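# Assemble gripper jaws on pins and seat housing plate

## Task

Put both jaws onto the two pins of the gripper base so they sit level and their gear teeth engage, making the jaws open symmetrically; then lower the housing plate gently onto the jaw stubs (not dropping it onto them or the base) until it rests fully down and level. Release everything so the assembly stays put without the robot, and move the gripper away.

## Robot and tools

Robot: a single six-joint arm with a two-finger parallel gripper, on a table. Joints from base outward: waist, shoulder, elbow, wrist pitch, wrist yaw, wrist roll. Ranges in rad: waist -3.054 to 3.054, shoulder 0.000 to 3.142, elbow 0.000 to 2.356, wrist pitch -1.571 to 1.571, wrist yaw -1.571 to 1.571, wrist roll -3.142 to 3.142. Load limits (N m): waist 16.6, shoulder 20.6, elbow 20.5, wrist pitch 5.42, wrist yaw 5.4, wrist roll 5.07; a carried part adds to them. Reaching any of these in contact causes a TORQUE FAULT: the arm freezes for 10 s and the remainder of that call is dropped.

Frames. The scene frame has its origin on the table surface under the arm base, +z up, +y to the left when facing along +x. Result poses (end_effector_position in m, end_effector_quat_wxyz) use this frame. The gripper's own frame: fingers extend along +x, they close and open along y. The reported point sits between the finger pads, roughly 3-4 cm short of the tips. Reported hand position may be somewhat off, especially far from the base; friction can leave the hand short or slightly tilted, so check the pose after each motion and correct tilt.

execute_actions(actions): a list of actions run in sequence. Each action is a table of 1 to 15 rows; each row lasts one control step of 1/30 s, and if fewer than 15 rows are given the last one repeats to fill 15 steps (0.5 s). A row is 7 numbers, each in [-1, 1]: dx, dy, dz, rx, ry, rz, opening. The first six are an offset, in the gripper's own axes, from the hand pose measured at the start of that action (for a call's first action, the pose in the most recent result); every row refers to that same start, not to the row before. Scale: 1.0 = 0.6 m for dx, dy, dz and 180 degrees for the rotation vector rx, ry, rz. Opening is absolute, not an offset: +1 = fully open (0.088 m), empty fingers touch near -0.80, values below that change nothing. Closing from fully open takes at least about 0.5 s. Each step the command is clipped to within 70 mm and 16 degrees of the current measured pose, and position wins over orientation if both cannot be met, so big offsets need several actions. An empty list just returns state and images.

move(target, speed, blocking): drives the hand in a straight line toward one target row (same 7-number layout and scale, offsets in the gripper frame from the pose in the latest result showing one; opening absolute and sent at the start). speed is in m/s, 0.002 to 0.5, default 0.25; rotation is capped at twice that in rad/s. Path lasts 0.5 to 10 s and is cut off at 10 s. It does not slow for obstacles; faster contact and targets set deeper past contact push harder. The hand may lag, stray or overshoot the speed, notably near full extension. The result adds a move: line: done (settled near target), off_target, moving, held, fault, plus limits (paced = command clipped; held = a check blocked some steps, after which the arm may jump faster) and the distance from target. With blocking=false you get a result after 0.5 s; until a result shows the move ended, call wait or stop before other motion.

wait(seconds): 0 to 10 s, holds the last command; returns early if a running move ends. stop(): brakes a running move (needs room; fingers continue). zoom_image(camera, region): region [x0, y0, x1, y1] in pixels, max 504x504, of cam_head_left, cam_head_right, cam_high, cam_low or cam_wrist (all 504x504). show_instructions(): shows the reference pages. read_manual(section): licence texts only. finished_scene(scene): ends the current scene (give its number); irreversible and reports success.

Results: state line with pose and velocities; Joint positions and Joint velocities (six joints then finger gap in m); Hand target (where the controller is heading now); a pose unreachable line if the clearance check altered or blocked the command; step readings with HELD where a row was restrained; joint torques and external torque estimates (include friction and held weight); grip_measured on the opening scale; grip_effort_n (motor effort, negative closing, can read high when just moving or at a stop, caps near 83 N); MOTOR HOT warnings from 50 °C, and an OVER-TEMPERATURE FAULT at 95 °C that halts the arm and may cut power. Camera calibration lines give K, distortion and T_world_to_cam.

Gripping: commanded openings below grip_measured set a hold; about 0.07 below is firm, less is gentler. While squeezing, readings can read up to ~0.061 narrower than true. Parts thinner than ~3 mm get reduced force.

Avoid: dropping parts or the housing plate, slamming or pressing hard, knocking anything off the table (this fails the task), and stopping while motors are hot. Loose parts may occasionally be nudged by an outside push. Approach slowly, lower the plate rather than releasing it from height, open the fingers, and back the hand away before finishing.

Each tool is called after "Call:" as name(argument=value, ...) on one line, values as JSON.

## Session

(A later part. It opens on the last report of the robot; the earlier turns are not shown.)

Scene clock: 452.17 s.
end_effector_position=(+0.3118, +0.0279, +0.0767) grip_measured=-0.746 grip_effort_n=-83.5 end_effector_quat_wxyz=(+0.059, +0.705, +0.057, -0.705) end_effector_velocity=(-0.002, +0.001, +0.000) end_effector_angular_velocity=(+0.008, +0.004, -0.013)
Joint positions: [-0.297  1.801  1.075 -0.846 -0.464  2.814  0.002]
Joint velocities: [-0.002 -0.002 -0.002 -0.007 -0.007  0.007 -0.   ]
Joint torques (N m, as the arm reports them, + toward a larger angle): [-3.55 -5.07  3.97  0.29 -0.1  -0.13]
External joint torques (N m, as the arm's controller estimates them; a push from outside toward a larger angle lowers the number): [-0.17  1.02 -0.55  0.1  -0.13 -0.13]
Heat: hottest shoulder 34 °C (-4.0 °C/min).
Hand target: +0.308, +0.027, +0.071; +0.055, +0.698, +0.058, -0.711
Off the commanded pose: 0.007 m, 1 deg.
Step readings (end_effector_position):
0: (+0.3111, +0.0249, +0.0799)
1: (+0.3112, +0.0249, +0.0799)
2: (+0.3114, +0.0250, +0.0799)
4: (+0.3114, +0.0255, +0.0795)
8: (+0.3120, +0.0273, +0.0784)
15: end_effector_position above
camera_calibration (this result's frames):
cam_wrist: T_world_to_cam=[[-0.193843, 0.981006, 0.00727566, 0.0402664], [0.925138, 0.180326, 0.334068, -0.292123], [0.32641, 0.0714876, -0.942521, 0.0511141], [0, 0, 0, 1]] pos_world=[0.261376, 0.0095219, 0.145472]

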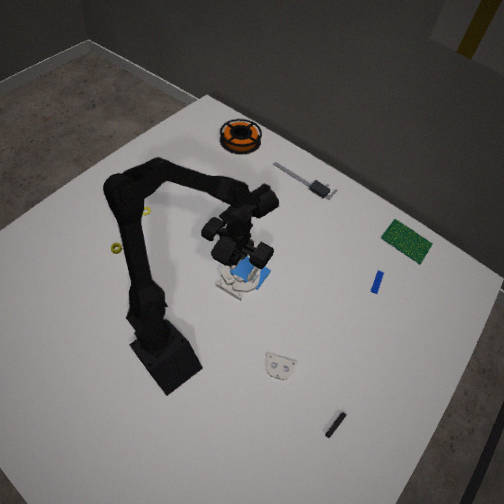

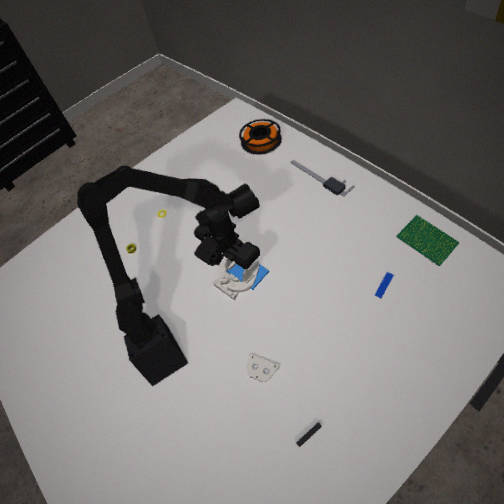

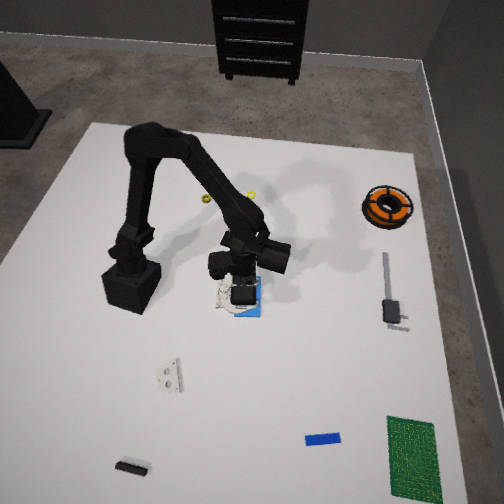

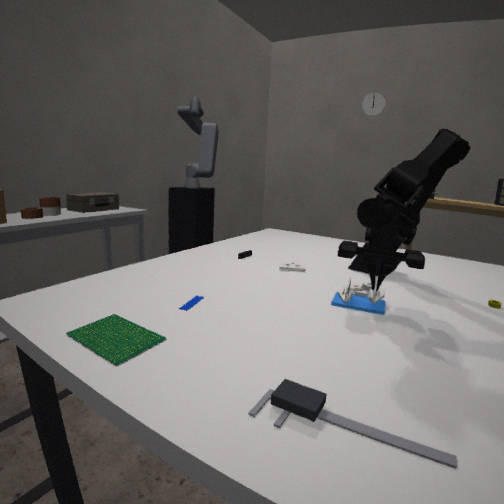

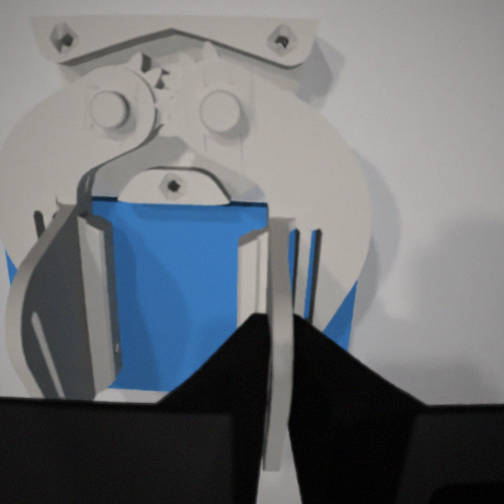

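Call:
execute_actions(actions=[[[0.0105,0.0004,0.0064,0.002,-0.0055,-0.003,-0.82],[0.0113,0.0005,0.0063,0.0027,-0.0055,-0.003,-0.82],[0.0121,0.0006,0.0062,0.0033,-0.0055,-0.003,-0.82],[0.013,0.0007,0.0061,0.0035,-0.0055,-0.003,-0.82],[0.014,0.0008,0.006,0.0035,-0.0055,-0.003,-0.82],[0.015,0.0009,0.006,0.0035,-0.0055,-0.003,-0.82],[0.016,0.001,0.006,0.0035,-0.0055,-0.003,-0.82],[0.017,0.0011,0.006,0.0035,-0.0055,-0.003,-0.82],[0.018,0.0012,0.006,0.0035,-0.0055,-0.003,-0.82],[0.019,0.0013,0.006,0.0035,-0.0055,-0.003,-0.82],[0.020,0.0013,0.006,0.0035,-0.0055,-0.003,-0.82],[0.021,0.0013,0.006,0.0035,-0.0055,-0.003,-0.82]]])

Call:
zoom_image(camera="cam_wrist", region=[20, 10, 200, 190])

Call:
zoom_image(camera="cam_wrist", region=[140, 10, 320, 190])

Scene clock: 461.63 s.
end_effector_position=(+0.3121, +0.0273, +0.0701) grip_measured=-0.746 grip_effort_n=-83.5 end_effector_quat_wxyz=(+0.059, +0.704, +0.056, -0.705) end_effector_velocity=(-0.003, +0.004, -0.005) end_effector_angular_velocity=(+0.024, +0.011, -0.006)
Joint positions: [-0.289  1.814  1.063 -0.818 -0.464  2.823  0.002]
Joint velocities: [ 0.007  0.007 -0.012  0.007 -0.022  0.007 -0.   ]
Joint torques (N m, as the arm reports them, + toward a larger angle): [-3.62 -5.18  3.97  0.27 -0.08  0.09]
External joint torques (N m, as the arm's controller estimates them; a push from outside toward a larger angle lowers the number): [-0.17  1.05 -0.55  0.07 -0.11  0.09]
Heat: hottest shoulder 34 °C (-2.0 °C/min).
Hand target: +0.308, +0.026, +0.064; +0.052, +0.698, +0.055, -0.712
Off the commanded pose: 0.007 m, 1 deg.
Step readings (end_effector_position):
0: (+0.3119, +0.0279, +0.0767)
1: (+0.3120, +0.0279, +0.0767)
2: (+0.3120, +0.0278, +0.0765)
4: (+0.3121, +0.0277, +0.0759)
8: (+0.3122, +0.0276, +0.0739)
15: end_effector_position above
camera_calibration (this result's frames):
cam_wrist: T_world_to_cam=[[-0.193017, 0.981164, 0.00781485, 0.0406492], [0.925437, 0.179396, 0.333742, -0.290089], [0.326053, 0.07165, -0.942632, 0.0449694], [0, 0, 0, 1]] pos_world=[0.261642, 0.00893519, 0.138887]

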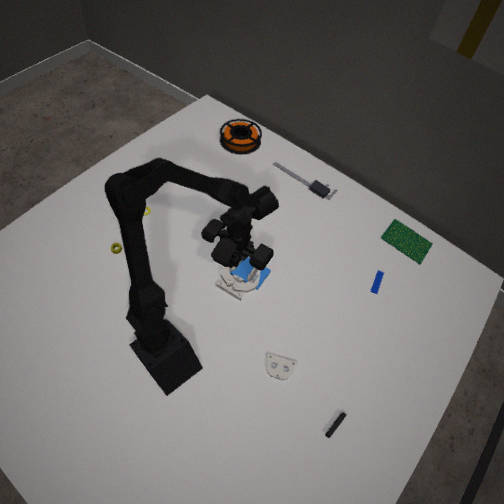

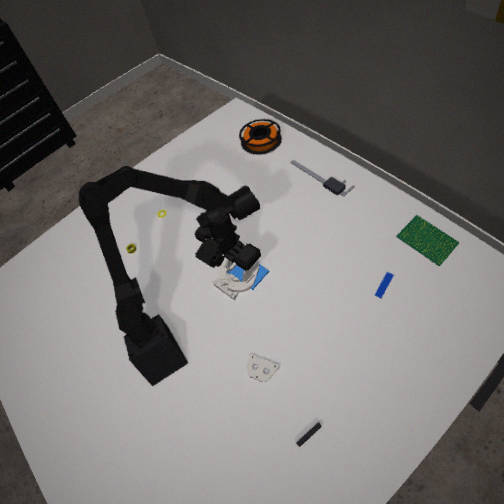

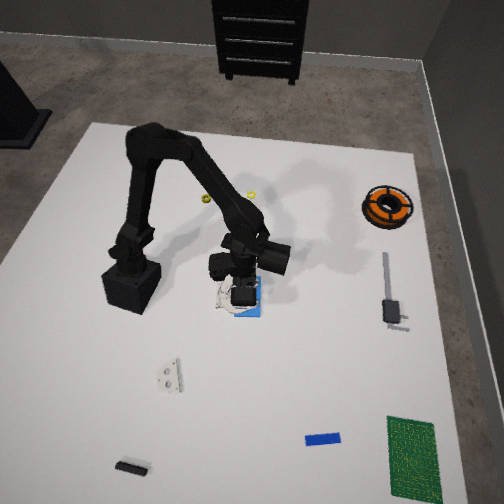

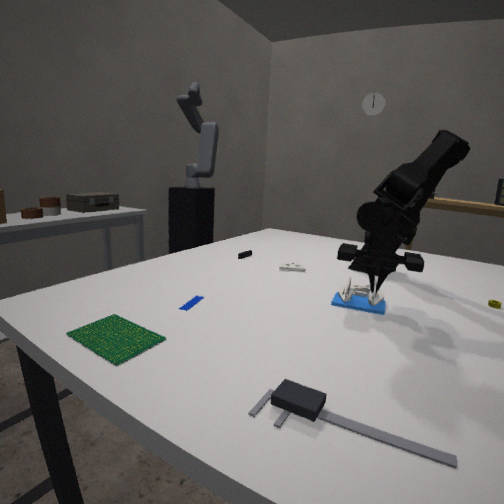

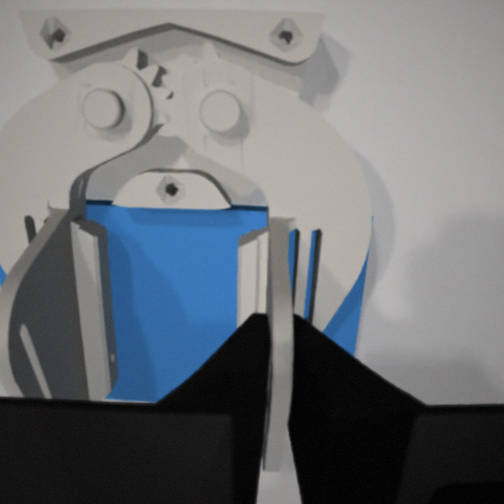

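Region (20, 10, 200, 190) of cam_wrist's 504x504 image, scaled by 2.800, with more detail than that image has.

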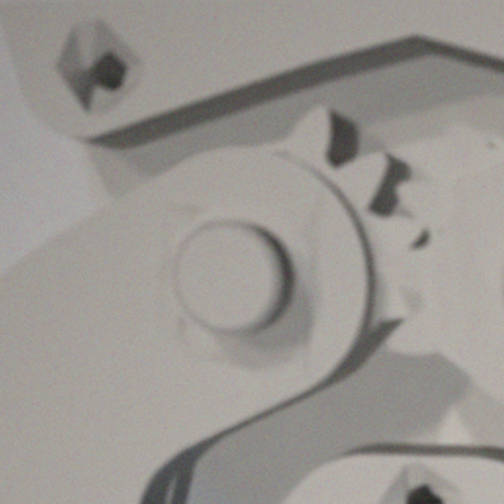

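Region (140, 10, 320, 190) of cam_wrist's 504x504 image, scaled by 2.800, with more detail than that image has.

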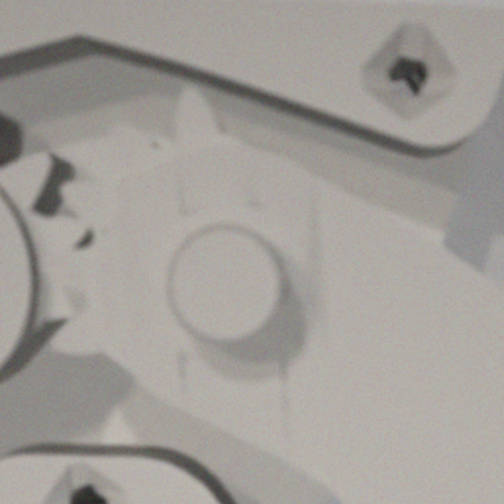

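Call:
execute_actions(actions=[[[0.011,0.0003,0.0064,0.0035,-0.0055,-0.003,-0.82],[0.012,0.0003,0.0064,0.0035,-0.0055,-0.003,-0.82],[0.013,0.0003,0.0064,0.0035,-0.0055,-0.003,-0.82],[0.014,0.0003,0.0064,0.0035,-0.0055,-0.003,-0.82],[0.015,0.0003,0.0064,0.0035,-0.0055,-0.003,-0.82],[0.016,0.0003,0.0064,0.0035,-0.0055,-0.003,-0.82],[0.017,0.0003,0.0064,0.0035,-0.0055,-0.003,-0.82],[0.018,0.0003,0.0064,0.0035,-0.0055,-0.003,-0.82],[0.0188,0.0003,0.0064,0.0035,-0.0055,-0.003,-0.82],[0.0196,0.0003,0.0064,0.0035,-0.0055,-0.003,-0.82],[0.0203,0.0003,0.0064,0.0035,-0.0055,-0.003,-0.82],[0.021,0.0003,0.0064,0.0035,-0.0055,-0.003,-0.82],[0.0215,0.0003,0.0064,0.0035,-0.0055,-0.003,-0.82]]])

Call:
zoom_image(camera="cam_wrist", region=[60, 10, 260, 210])

Scene clock: 466.57 s.
end_effector_position=(+0.3128, +0.0271, +0.0652) grip_measured=-0.746 grip_effort_n=-83.5 end_effector_quat_wxyz=(+0.058, +0.706, +0.056, -0.704) end_effector_velocity=(-0.003, -0.001, -0.003) end_effector_angular_velocity=(+0.008, +0.004, +0.002)
Joint positions: [-0.282  1.821  1.052 -0.792 -0.465  2.835  0.002]
Joint velocities: [-0.002  0.002 -0.012  0.007 -0.007 -0.007  0.   ]
Joint torques (N m, as the arm reports them, + toward a larger angle): [-3.18 -4.65  3.71  0.52 -0.06  0.1 ]
External joint torques (N m, as the arm's controller estimates them; a push from outside toward a larger angle lowers the number): [ 0.21  1.46 -0.65  0.32 -0.09  0.1 ]
Heat: hottest shoulder 33 °C (-2.0 °C/min).
Hand target: +0.308, +0.027, +0.057; +0.052, +0.698, +0.055, -0.712
Off the commanded pose: 0.009 m, 1 deg.
Step readings (end_effector_position):
0: (+0.3122, +0.0273, +0.0699)
1: (+0.3121, +0.0273, +0.0697)
2: (+0.3123, +0.0273, +0.0697)
4: (+0.3123, +0.0273, +0.0689)
8: (+0.3123, +0.0274, +0.0666)
15: end_effector_position above
camera_calibration (this result's frames):
cam_wrist: T_world_to_cam=[[-0.190875, 0.981585, 0.00761195, 0.0403569], [0.92447, 0.177151, 0.337597, -0.288976], [0.330032, 0.0714759, -0.94126, 0.0387966], [0, 0, 0, 1]] pos_world=[0.262049, 0.00880563, 0.133768]

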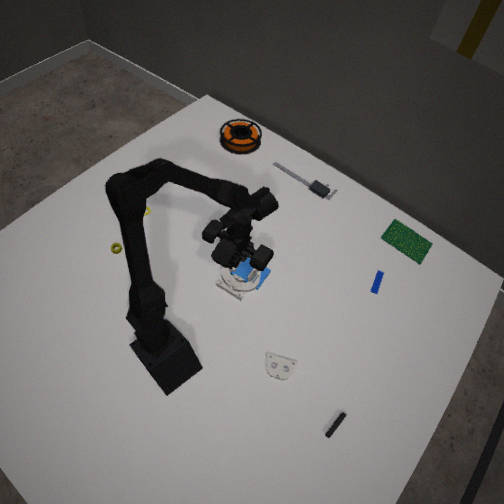

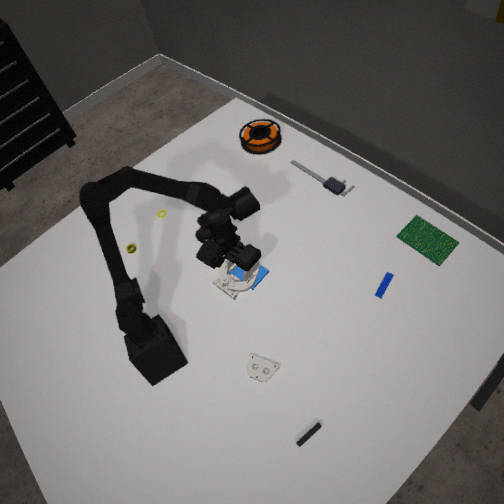

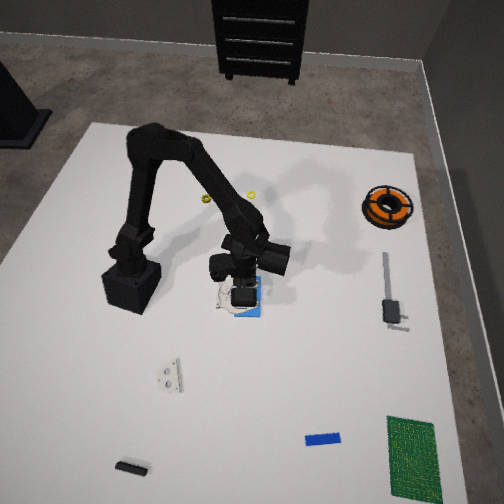

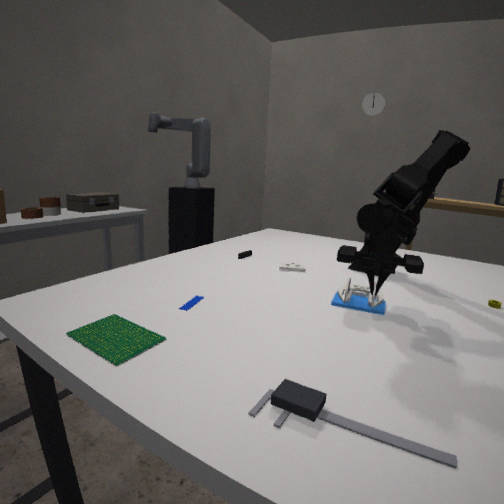

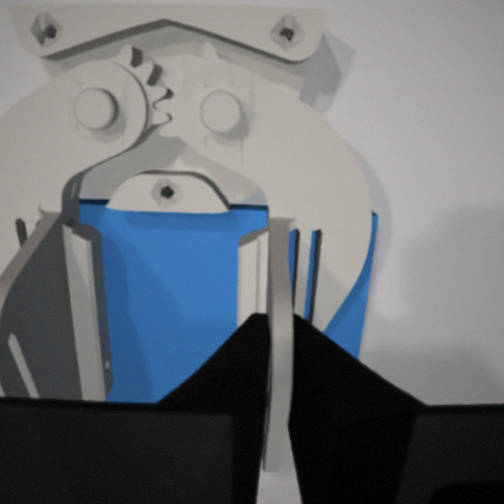

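Region (60, 10, 260, 210) of cam_wrist's 504x504 image, scaled by 2.520, with more detail than that image has.

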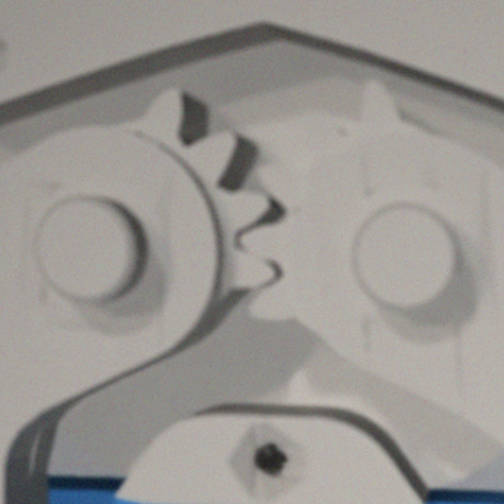

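Call:
execute_actions(actions=[])

Scene clock: 473.20 s.
end_effector_position=(+0.3130, +0.0270, +0.0651) grip_measured=-0.746 grip_effort_n=-83.5 end_effector_quat_wxyz=(+0.058, +0.706, +0.056, -0.703) end_effector_velocity=(-0.002, -0.001, +0.000) end_effector_angular_velocity=(-0.006, +0.006, -0.013)
Joint positions: [-0.282  1.821  1.052 -0.79  -0.465  2.835  0.002]
Joint velocities: [-0.002 -0.002 -0.002 -0.007  0.007  0.007 -0.   ]
Joint torques (N m, as the arm reports them, + toward a larger angle): [-3.19 -4.56  3.64  0.53 -0.06  0.1 ]
External joint torques (N m, as the arm's controller estimates them; a push from outside toward a larger angle lowers the number): [ 0.22  1.58 -0.79  0.32 -0.09  0.1 ]
Heat: hottest shoulder 33 °C (-1.0 °C/min).
Hand target: +0.308, +0.027, +0.057; +0.052, +0.698, +0.055, -0.712
Off the commanded pose: 0.009 m, 2 deg.
camera_calibration (this result's frames):
cam_wrist: T_world_to_cam=[[-0.190811, 0.981601, 0.00716043, 0.0404875], [0.924027, 0.177148, 0.33881, -0.289111], [0.331307, 0.071265, -0.940828, 0.038229], [0, 0, 0, 1]] pos_world=[0.262206, 0.00874854, 0.133631]

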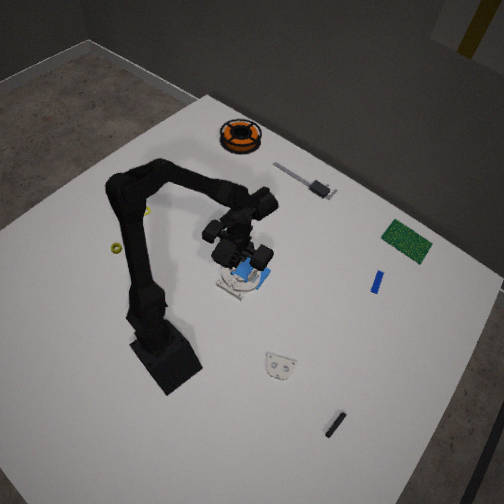

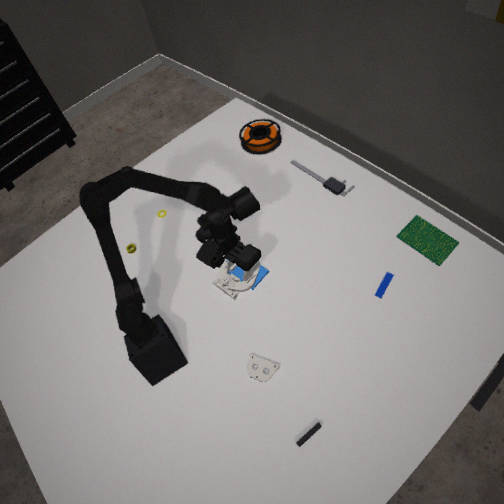

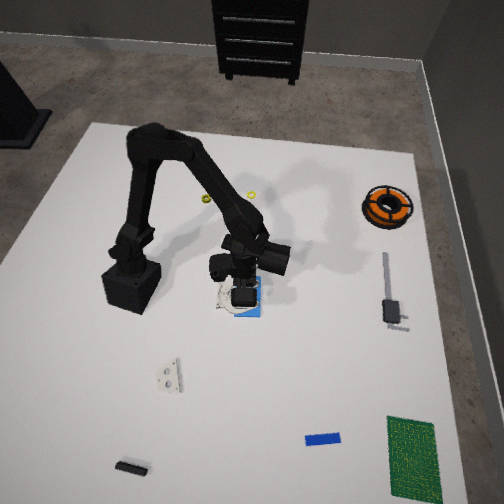

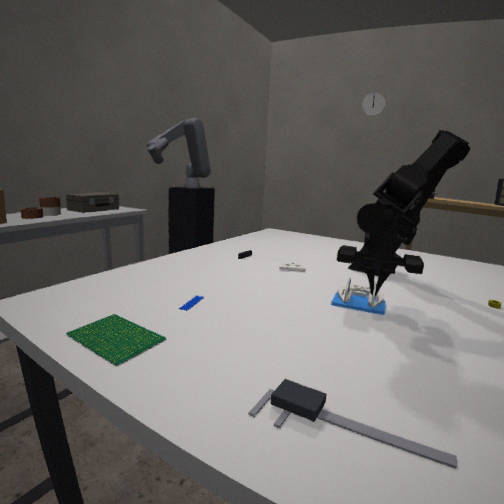

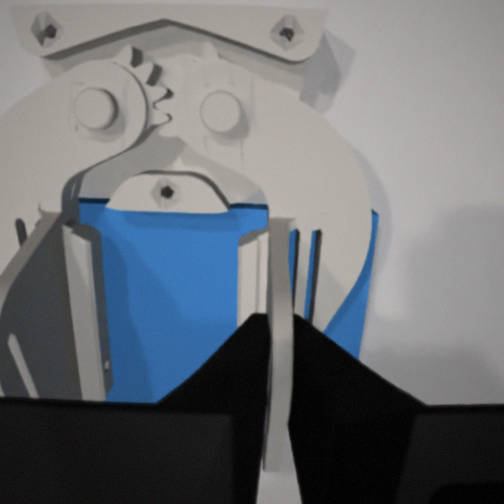

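Call:
execute_actions(actions=[[[0.005,0,0.003,0,0,0,-0.78],[0.002,0,0.001,0,0,0,-0.73],[0,0,0,0,0,0,-0.68],[0,0,0,0,0,0,-0.62],[0,0,0,0,0,0,-0.56],[0,0,0,0,0,0,-0.5],[0,0,0,0,0,0,-0.46],[-0.003,0,-0.002,-0.001,0.002,0.001,-0.45],[-0.007,0,-0.0045,-0.0025,0.004,0.002,-0.45],[-0.011,0,-0.0065,-0.0035,0.0055,0.003,-0.45],[-0.015,0,-0.0065,-0.0035,0.0055,0.003,-0.45],[-0.02,0,-0.0065,-0.0035,0.0055,0.003,-0.45],[-0.025,0,-0.0065,-0.0035,0.0055,0.003,-0.45],[-0.03,0,-0.0065,-0.0035,0.0055,0.003,-0.45],[-0.035,0,-0.0065,-0.0035,0.0055,0.003,-0.45]],[[-0.03,0,-0.0065,-0.0035,0.0055,0.003,-0.45],[-0.035,0,-0.0065,-0.0035,0.0055,0.003,-0.45],[-0.04,0,-0.0065,-0.0035,0.0055,0.003,-0.45],[-0.045,0,-0.0065,-0.0035,0.0055,0.003,-0.45],[-0.05,0,-0.0065,-0.0035,0.0055,0.003,-0.45],[-0.055,0,-0.0065,-0.0035,0.0055,0.003,-0.45],[-0.06,0,-0.0065,-0.0035,0.0055,0.003,-0.45],[-0.064,0,-0.0065,-0.0035,0.0055,0.003,-0.45],[-0.067,0,-0.0065,-0.0035,0.0055,0.003,-0.45],[-0.069,0,-0.0065,-0.0035,0.0055,0.003,-0.45],[-0.07,0,-0.0065,-0.0035,0.0055,0.003,-0.45]]])

Scene clock: 479.13 s.
end_effector_position=(+0.3131, +0.0270, +0.1084) grip_measured=-0.453 grip_effort_n=13.3 end_effector_quat_wxyz=(+0.058, +0.706, +0.056, -0.704) end_effector_velocity=(-0.009, +0.003, +0.004) end_effector_angular_velocity=(+0.017, +0.040, -0.008)
Joint positions: [-0.346  1.767  1.153 -0.98  -0.465  2.763  0.017]
Joint velocities: [-0.007 -0.002  0.012 -0.066 -0.007 -0.022  0.   ]
Joint torques (N m, as the arm reports them, + toward a larger angle): [-3.93 -7.92  6.02 -0.03  0.11 -0.15]
External joint torques (N m, as the arm's controller estimates them; a push from outside toward a larger angle lowers the number): [-0.62 -2.11  1.38 -0.19  0.08 -0.15]
External joint torques at the end of the 1st action: [-0.71 -2.43  1.43 -0.21  0.1  -0.13]
Heat: hottest shoulder 33 °C (-1.0 °C/min).
Hand target: +0.315, +0.028, +0.114; +0.064, +0.710, +0.057, -0.699
Off the commanded pose: 0.006 m, 1 deg.
Step readings (end_effector_position; steps 1 to 15: 1st action; 16 to 30: 2nd action):
0: (+0.3130, +0.0270, +0.0651)
1: (+0.3131, +0.0270, +0.0651)
2: (+0.3132, +0.0269, +0.0650)
4: (+0.3132, +0.0269, +0.0650)
8: (+0.3132, +0.0269, +0.0650)
15: (+0.3112, +0.0269, +0.0716)
16: (+0.3114, +0.0269, +0.0747)
17: (+0.3114, +0.0271, +0.0781)
19: (+0.3117, +0.0270, +0.0849)
23: (+0.3121, +0.0270, +0.0972)
30: end_effector_position above
camera_calibration (this result's frames):
cam_wrist: T_world_to_cam=[[-0.190978, 0.98156, 0.00820489, 0.0401176], [0.924613, 0.177079, 0.337245, -0.303847], [0.329573, 0.0719926, -0.941381, 0.0794598], [0, 0, 0, 1]] pos_world=[0.262414, 0.0087064, 0.176944]

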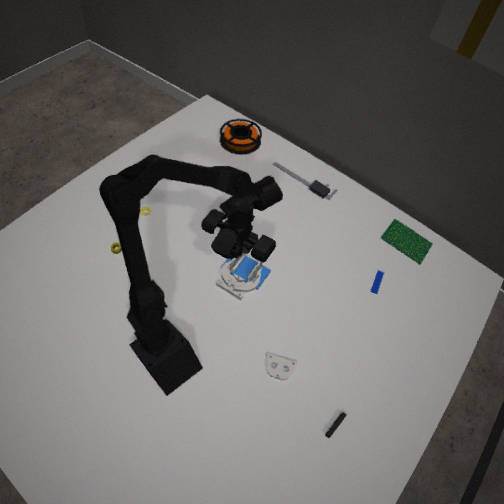

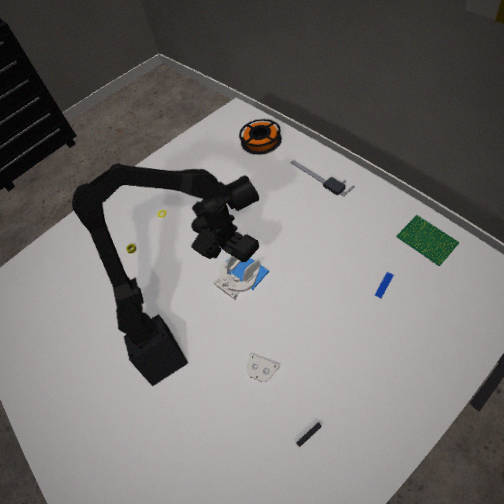

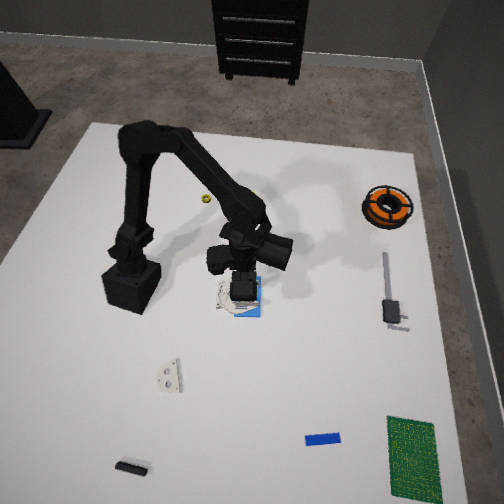

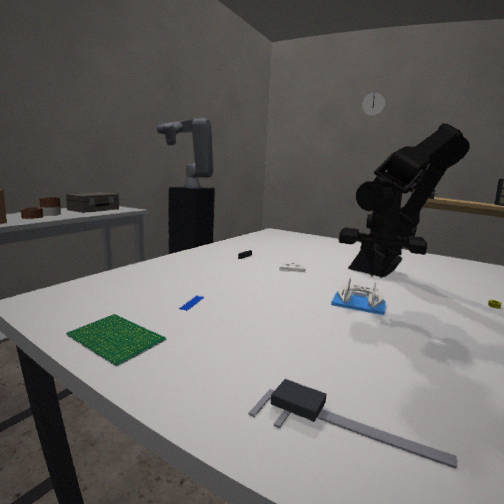

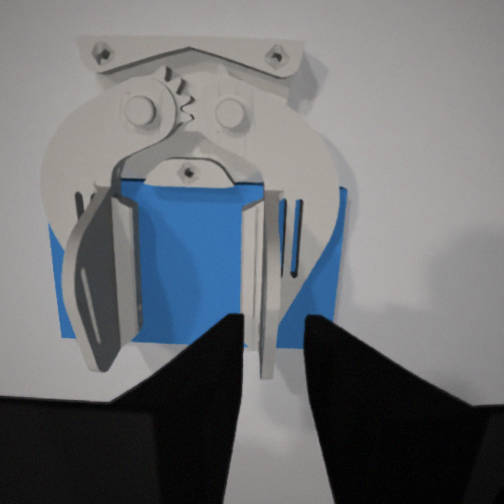

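Call:
zoom_image(camera="cam_wrist", region=[60, 20, 320, 200])

Call:
zoom_image(camera="cam_low", region=[320, 265, 400, 325])

Call:
zoom_image(camera="cam_high", region=[130, 340, 210, 410])

Region (60, 20, 320, 200) of cam_wrist's 504x504 image, scaled by 1.938, with more detail than that image has; it fills the top 349 rows of this view, and the rest is white.

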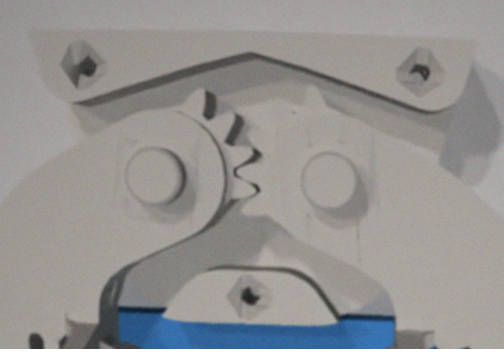

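Region (320, 265, 400, 325) of cam_low's 504x504 image, scaled by 6.300, with more detail than that image has; it fills the top 378 rows of this view, and the rest is white.

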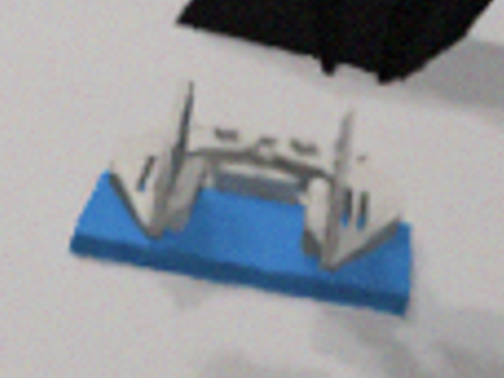

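Region (130, 340, 210, 410) of cam_high's 504x504 image, scaled by 6.300, with more detail than that image has; it fills the top 441 rows of this view, and the rest is white.

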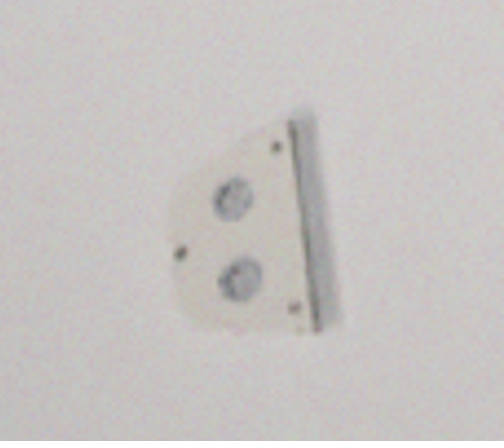

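Call:
execute_actions(actions=[[[-0.006,0.0009,0.0007,-0.0013,0,0,-0.45],[-0.004,0.0038,0.003,-0.0052,0,0,-0.45],[-0.002,0.0085,0.0067,-0.0118,0,0,-0.45],[0,0.0151,0.0119,-0.0209,0,0,-0.45],[0,0.0236,0.0186,-0.0327,0,0,-0.45],[0,0.034,0.0268,-0.0471,0,0,-0.45],[0,0.0454,0.0358,-0.0628,0,0,-0.45],[0,0.0567,0.0447,-0.0785,0,0,-0.45],[0,0.0681,0.0537,-0.0942,0,0,-0.45],[0,0.0794,0.0626,-0.1099,0,0,-0.45],[0,0.0907,0.0715,-0.1256,0,0,-0.45],[0,0.1021,0.0805,-0.1413,0,0,-0.45],[0,0.1134,0.0894,-0.1569,0,0,-0.45],[0,0.1248,0.0984,-0.1726,0,0,-0.45],[0,0.1361,0.1073,-0.1883,0,0,-0.45]],[[0.001,0.0256,0.0518,-0.0628,0,0,-0.38],[0.003,0.0321,0.0647,-0.0785,0,0,-0.31],[0.004,0.0385,0.0777,-0.0942,0,0,-0.24],[0.005,0.0449,0.0906,-0.1099,0,0,-0.17],[0.007,0.0513,0.1035,-0.1256,0,0,-0.1],[0.008,0.0577,0.1165,-0.1413,0,0,-0.03],[0.009,0.0641,0.1294,-0.1569,0,0,0.04],[0.011,0.0705,0.1424,-0.1726,0,0,0.11],[0.012,0.0769,0.1553,-0.1883,0,0,0.18],[0.013,0.0833,0.1682,-0.204,0,0,0.25],[0.015,0.0898,0.1812,-0.2197,0,0,0.32],[0.016,0.0962,0.1941,-0.2354,0,0,0.39],[0.017,0.1026,0.2071,-0.2511,0,0,0.46],[0.019,0.109,0.22,-0.2668,0,0,0.52],[0.02,0.1154,0.233,-0.2825,0,0,0.58]],[[0.006,-0.016,0.0555,-0.0628,0,0,0.58],[0.008,-0.02,0.0694,-0.0785,0,0,0.58],[0.01,-0.024,0.0833,-0.0942,0,0,0.58],[0.012,-0.0279,0.0971,-0.1099,0,0,0.58],[0.014,-0.0319,0.111,-0.1256,0,0,0.58],[0.016,-0.0359,0.1249,-0.1413,0,0,0.58],[0.018,-0.0396,0.1377,-0.1557,0,0,0.58],[0.02,-0.0426,0.1481,-0.1674,0,0,0.58],[0.022,-0.0449,0.1562,-0.1766,0,0,0.58],[0.0235,-0.0466,0.162,-0.1831,0,0,0.58],[0.0245,-0.0476,0.1654,-0.187,0,0,0.58],[0.025,-0.0479,0.1666,-0.1883,0,0,0.58]]])

Scene clock: 503.03 s.
end_effector_position=(+0.1633, -0.2405, +0.0974) grip_measured=+0.577 grip_effort_n=12.3 end_effector_quat_wxyz=(+0.602, +0.395, +0.558, -0.411) end_effector_velocity=(-0.002, -0.021, -0.009) end_effector_angular_velocity=(+0.057, +0.024, +0.237)
Joint positions: [-1.23   2.204  1.134 -0.82  -0.282  0.083  0.067]
Joint velocities: [-0.032  0.134  0.125 -0.066 -0.007 -0.286  0.   ]
Joint torques (N m, as the arm reports them, + toward a larger angle): [-2.35 -6.26  6.62  0.16  0.03 -0.14]
External joint torques (N m, as the arm's controller estimates them; a push from outside toward a larger angle lowers the number): [-0.39  1.08  1.33 -0.24  0.09 -0.12]
External joint torques at the end of the 1st action: [-0.71  1.2  -0.67  0.11  0.08 -0.13]
External joint torques at the end of the 2nd action: [-0.57  1.15  1.41  0.06  0.08 -0.13]
Heat: hottest shoulder 36 °C (+2.0 °C/min).
Hand target: +0.164, -0.244, +0.095; +0.604, +0.389, +0.567, -0.403
Off the commanded pose: 0.005 m, 2 deg.
Step readings (end_effector_position; steps 1 to 15: 1st action; 16 to 30: 2nd action; 31 to 45: 3rd action):
0: (+0.3124, +0.0272, +0.1084)
1: (+0.3122, +0.0272, +0.1085)
2: (+0.3118, +0.0271, +0.1086)
4: (+0.3117, +0.0252, +0.1093)
8: (+0.3051, +0.0097, +0.1094)
15: (+0.2768, -0.0402, +0.1132)
16: (+0.2732, -0.0478, +0.1142)
17: (+0.2693, -0.0556, +0.1149)
19: (+0.2621, -0.0707, +0.1163)
23: (+0.2465, -0.1011, +0.1155)
30: (+0.2127, -0.1524, +0.1073)
31: (+0.2077, -0.1596, +0.1060)
32: (+0.2024, -0.1668, +0.1049)
34: (+0.1931, -0.1806, +0.1041)
38: (+0.1779, -0.2113, +0.1025)
45: end_effector_position above
camera_calibration (this result's frames):
cam_wrist: T_world_to_cam=[[-0.926063, -0.377352, -0.00359185, 0.0685397], [-0.363859, 0.890346, 0.27366, 0.273871], [-0.100068, 0.254733, -0.96182, 0.253869], [0, 0, 0, 1]] pos_world=[0.188527, -0.282645, 0.169475]

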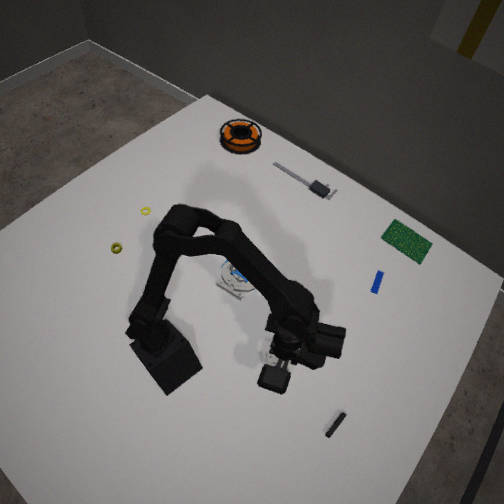

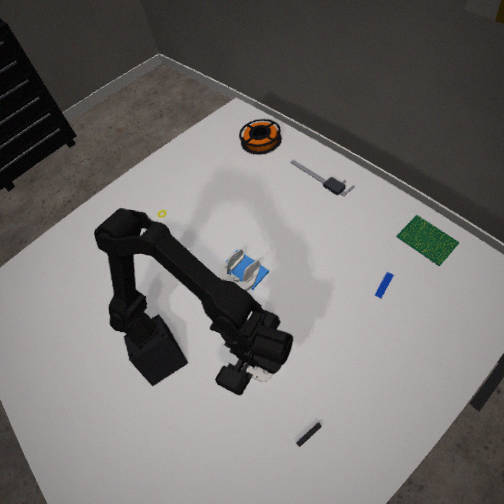

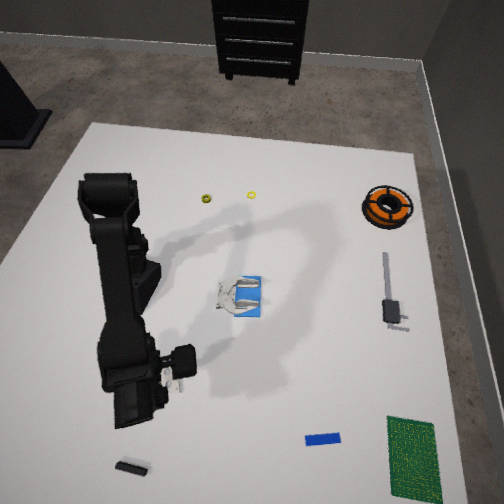

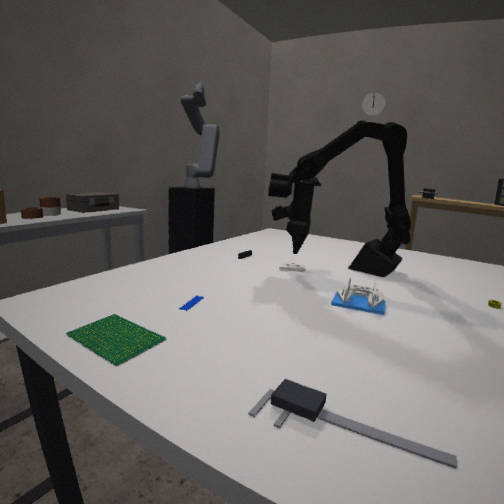

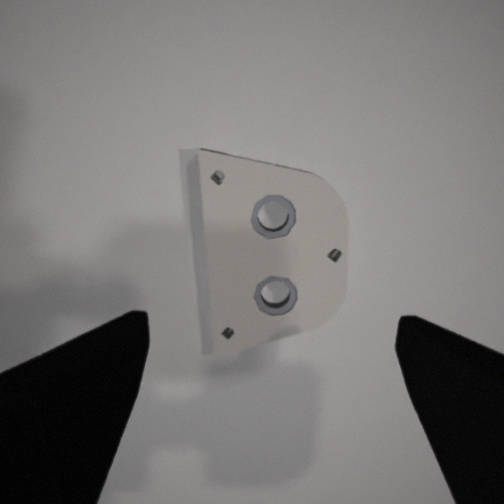

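Call:
execute_actions(actions=[])

Call:
zoom_image(camera="cam_wrist", region=[160, 130, 400, 370])

Call:
zoom_image(camera="cam_high", region=[200, 260, 280, 330])

Scene clock: 504.50 s.
end_effector_position=(+0.1639, -0.2422, +0.0976) grip_measured=+0.577 grip_effort_n=12.8 end_effector_quat_wxyz=(+0.606, +0.388, +0.564, -0.404) end_effector_velocity=(-0.001, +0.003, +0.001) end_effector_angular_velocity=(+0.009, -0.004, +0.004)
Joint positions: [-1.231  2.212  1.145 -0.826 -0.282  0.057  0.067]
Joint velocities: [-0.002 -0.007 -0.007 -0.007 -0.007 -0.007 -0.   ]
Joint torques (N m, as the arm reports them, + toward a larger angle): [-2.67 -5.87  6.61  0.2   0.03 -0.14]
External joint torques (N m, as the arm's controller estimates them; a push from outside toward a larger angle lowers the number): [-0.27  1.18  1.44 -0.22  0.05 -0.14]
Heat: hottest shoulder 36 °C (+2.0 °C/min).
Hand target: +0.164, -0.244, +0.095; +0.604, +0.389, +0.567, -0.403
Off the commanded pose: 0.004 m, 1 deg.
camera_calibration (this result's frames):
cam_wrist: T_world_to_cam=[[-0.916718, -0.399528, -0.0020929, 0.061486], [-0.384573, 0.880958, 0.275711, 0.276507], [-0.108311, 0.253554, -0.961238, 0.255536], [0, 0, 0, 1]] pos_world=[0.19038, -0.283818, 0.169524]

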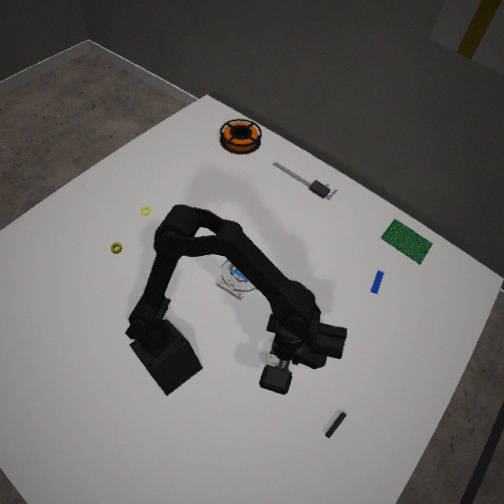

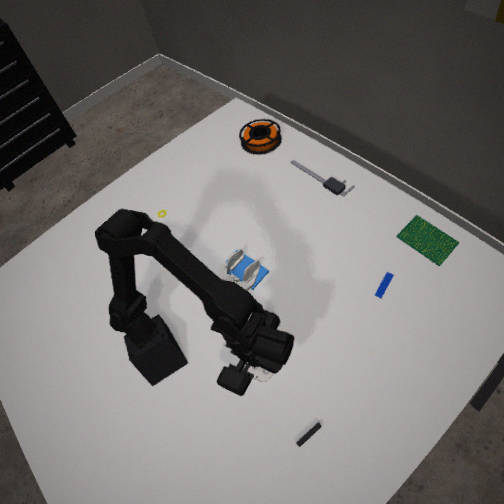

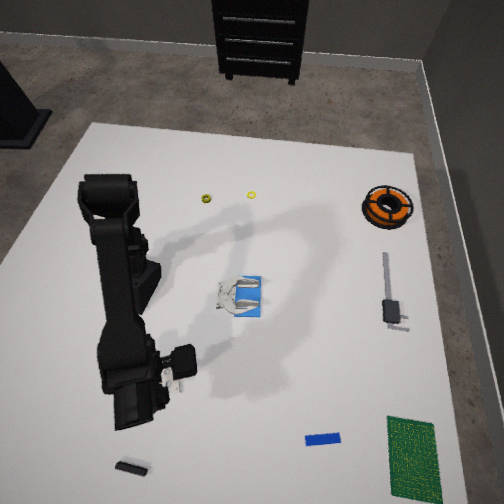

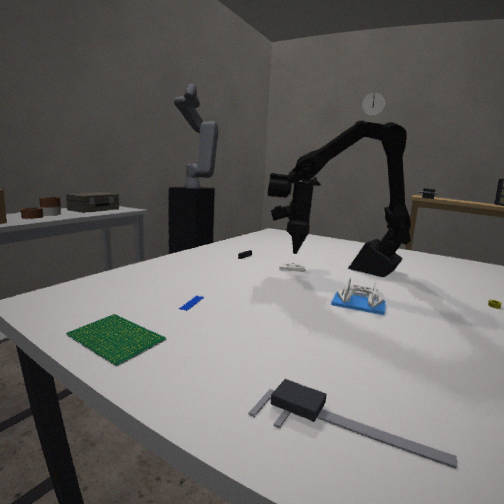

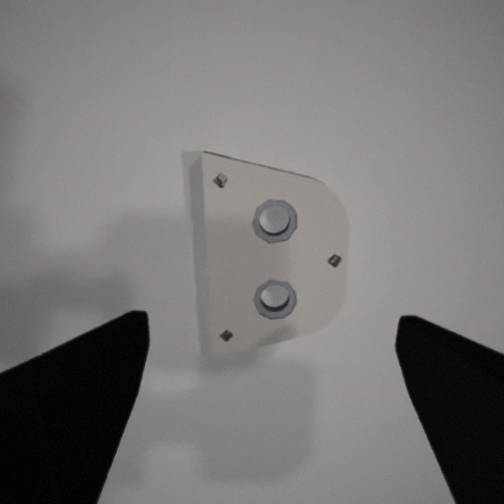

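Region (160, 130, 400, 370) of cam_wrist's 504x504 image, scaled by 2.100, with more detail than that image has.

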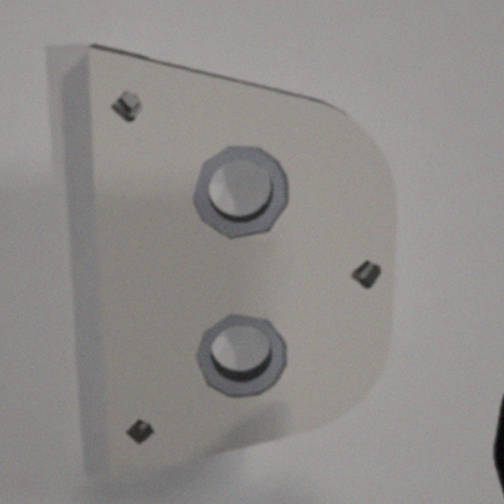

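Region (200, 260, 280, 330) of cam_high's 504x504 image, scaled by 6.300, with more detail than that image has; it fills the top 441 rows of this view, and the rest is white.

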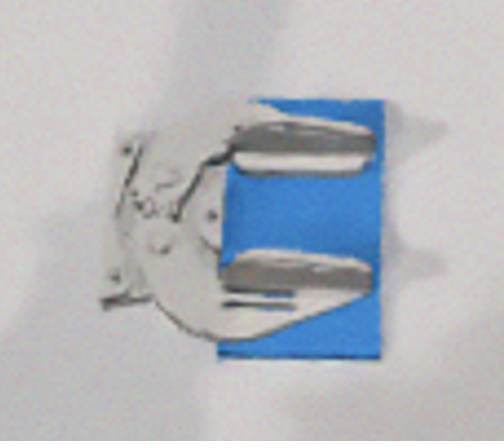

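Call:
execute_actions(actions=[[[0.005,-0.0009,-0.0026,-0.0001,0.0021,-0.0001,0.57],[0.0131,-0.0019,-0.005,-0.0006,0.005,-0.0003,0.56],[0.0238,-0.0031,-0.0071,-0.0015,0.0083,-0.0007,0.55],[0.0333,-0.0036,-0.0064,-0.0028,0.0103,-0.0012,0.54],[0.044,-0.0043,-0.0056,-0.0043,0.0126,-0.0017,0.53],[0.0554,-0.0049,-0.0047,-0.0059,0.0151,-0.0023,0.52],[0.0667,-0.0055,-0.0038,-0.0075,0.0175,-0.0029,0.51],[0.0774,-0.0062,-0.003,-0.009,0.0198,-0.0034,0.5],[0.0865,-0.0067,-0.0023,-0.0103,0.0218,-0.0039,0.49],[0.0935,-0.0071,-0.0017,-0.0114,0.0234,-0.0043,0.48],[0.098,-0.0074,-0.0013,-0.012,0.0245,-0.0045,0.48],[0.1,-0.0075,-0.0012,-0.0123,0.0249,-0.0046,0.48]]])

Scene clock: 526.07 s.
end_effector_position=(+0.1619, -0.2465, +0.0443) grip_measured=+0.486 grip_effort_n=-15.6 end_effector_quat_wxyz=(+0.590, +0.386, +0.594, -0.386) end_effector_velocity=(-0.003, +0.000, -0.037) end_effector_angular_velocity=(+0.049, +0.027, +0.017)
Joint positions: [-1.191  2.369  1.13  -0.713 -0.282  0.042  0.063]
Joint velocities: [ 0.027  0.115 -0.002  0.066 -0.007 -0.007 -0.002]
Joint torques (N m, as the arm reports them, + toward a larger angle): [-2.75 -7.13  4.86  0.43 -0.14 -0.14]
External joint torques (N m, as the arm's controller estimates them; a push from outside toward a larger angle lowers the number): [ 0.    1.16 -0.22  0.07 -0.14 -0.14]
Heat: hottest shoulder 35 °C (+2.0 °C/min).
Hand target: +0.161, -0.246, +0.038; +0.588, +0.389, +0.598, -0.382
Off the commanded pose: 0.007 m, 1 deg.
Step readings (end_effector_position):
0: (+0.1639, -0.2422, +0.0976)
1: (+0.1639, -0.2422, +0.0976)
2: (+0.1640, -0.2423, +0.0976)
4: (+0.1643, -0.2439, +0.0955)
8: (+0.1643, -0.2469, +0.0779)
15: end_effector_position above
camera_calibration (this result's frames):
cam_wrist: T_world_to_cam=[[-0.902004, -0.431515, 0.0135849, 0.0468069], [-0.4018, 0.85057, 0.339244, 0.286731], [-0.157944, 0.300541, -0.9406, 0.223929], [0, 0, 0, 1]] pos_world=[0.192797, -0.290987, 0.11272]

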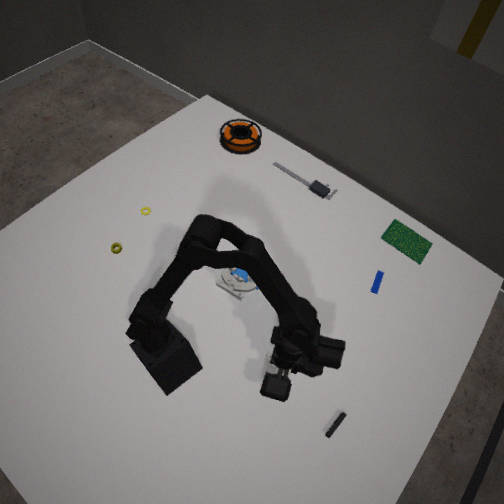

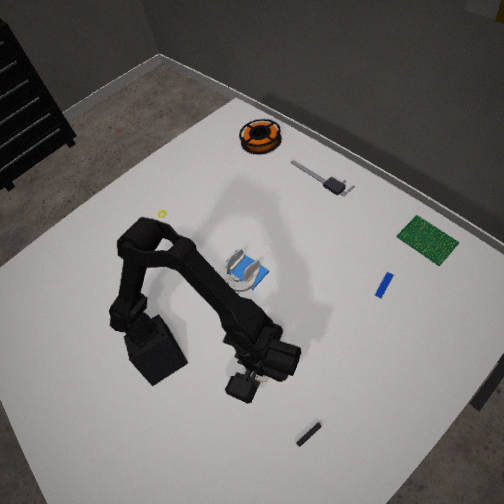

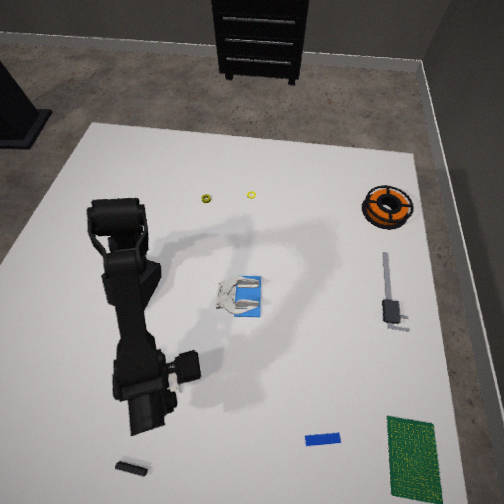

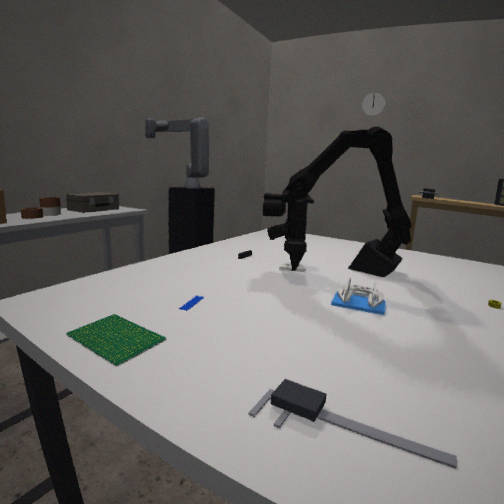

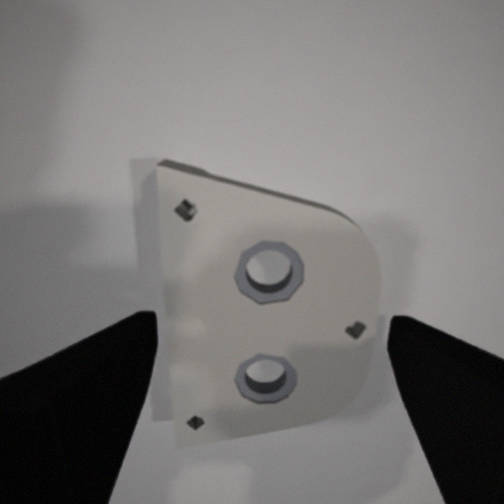

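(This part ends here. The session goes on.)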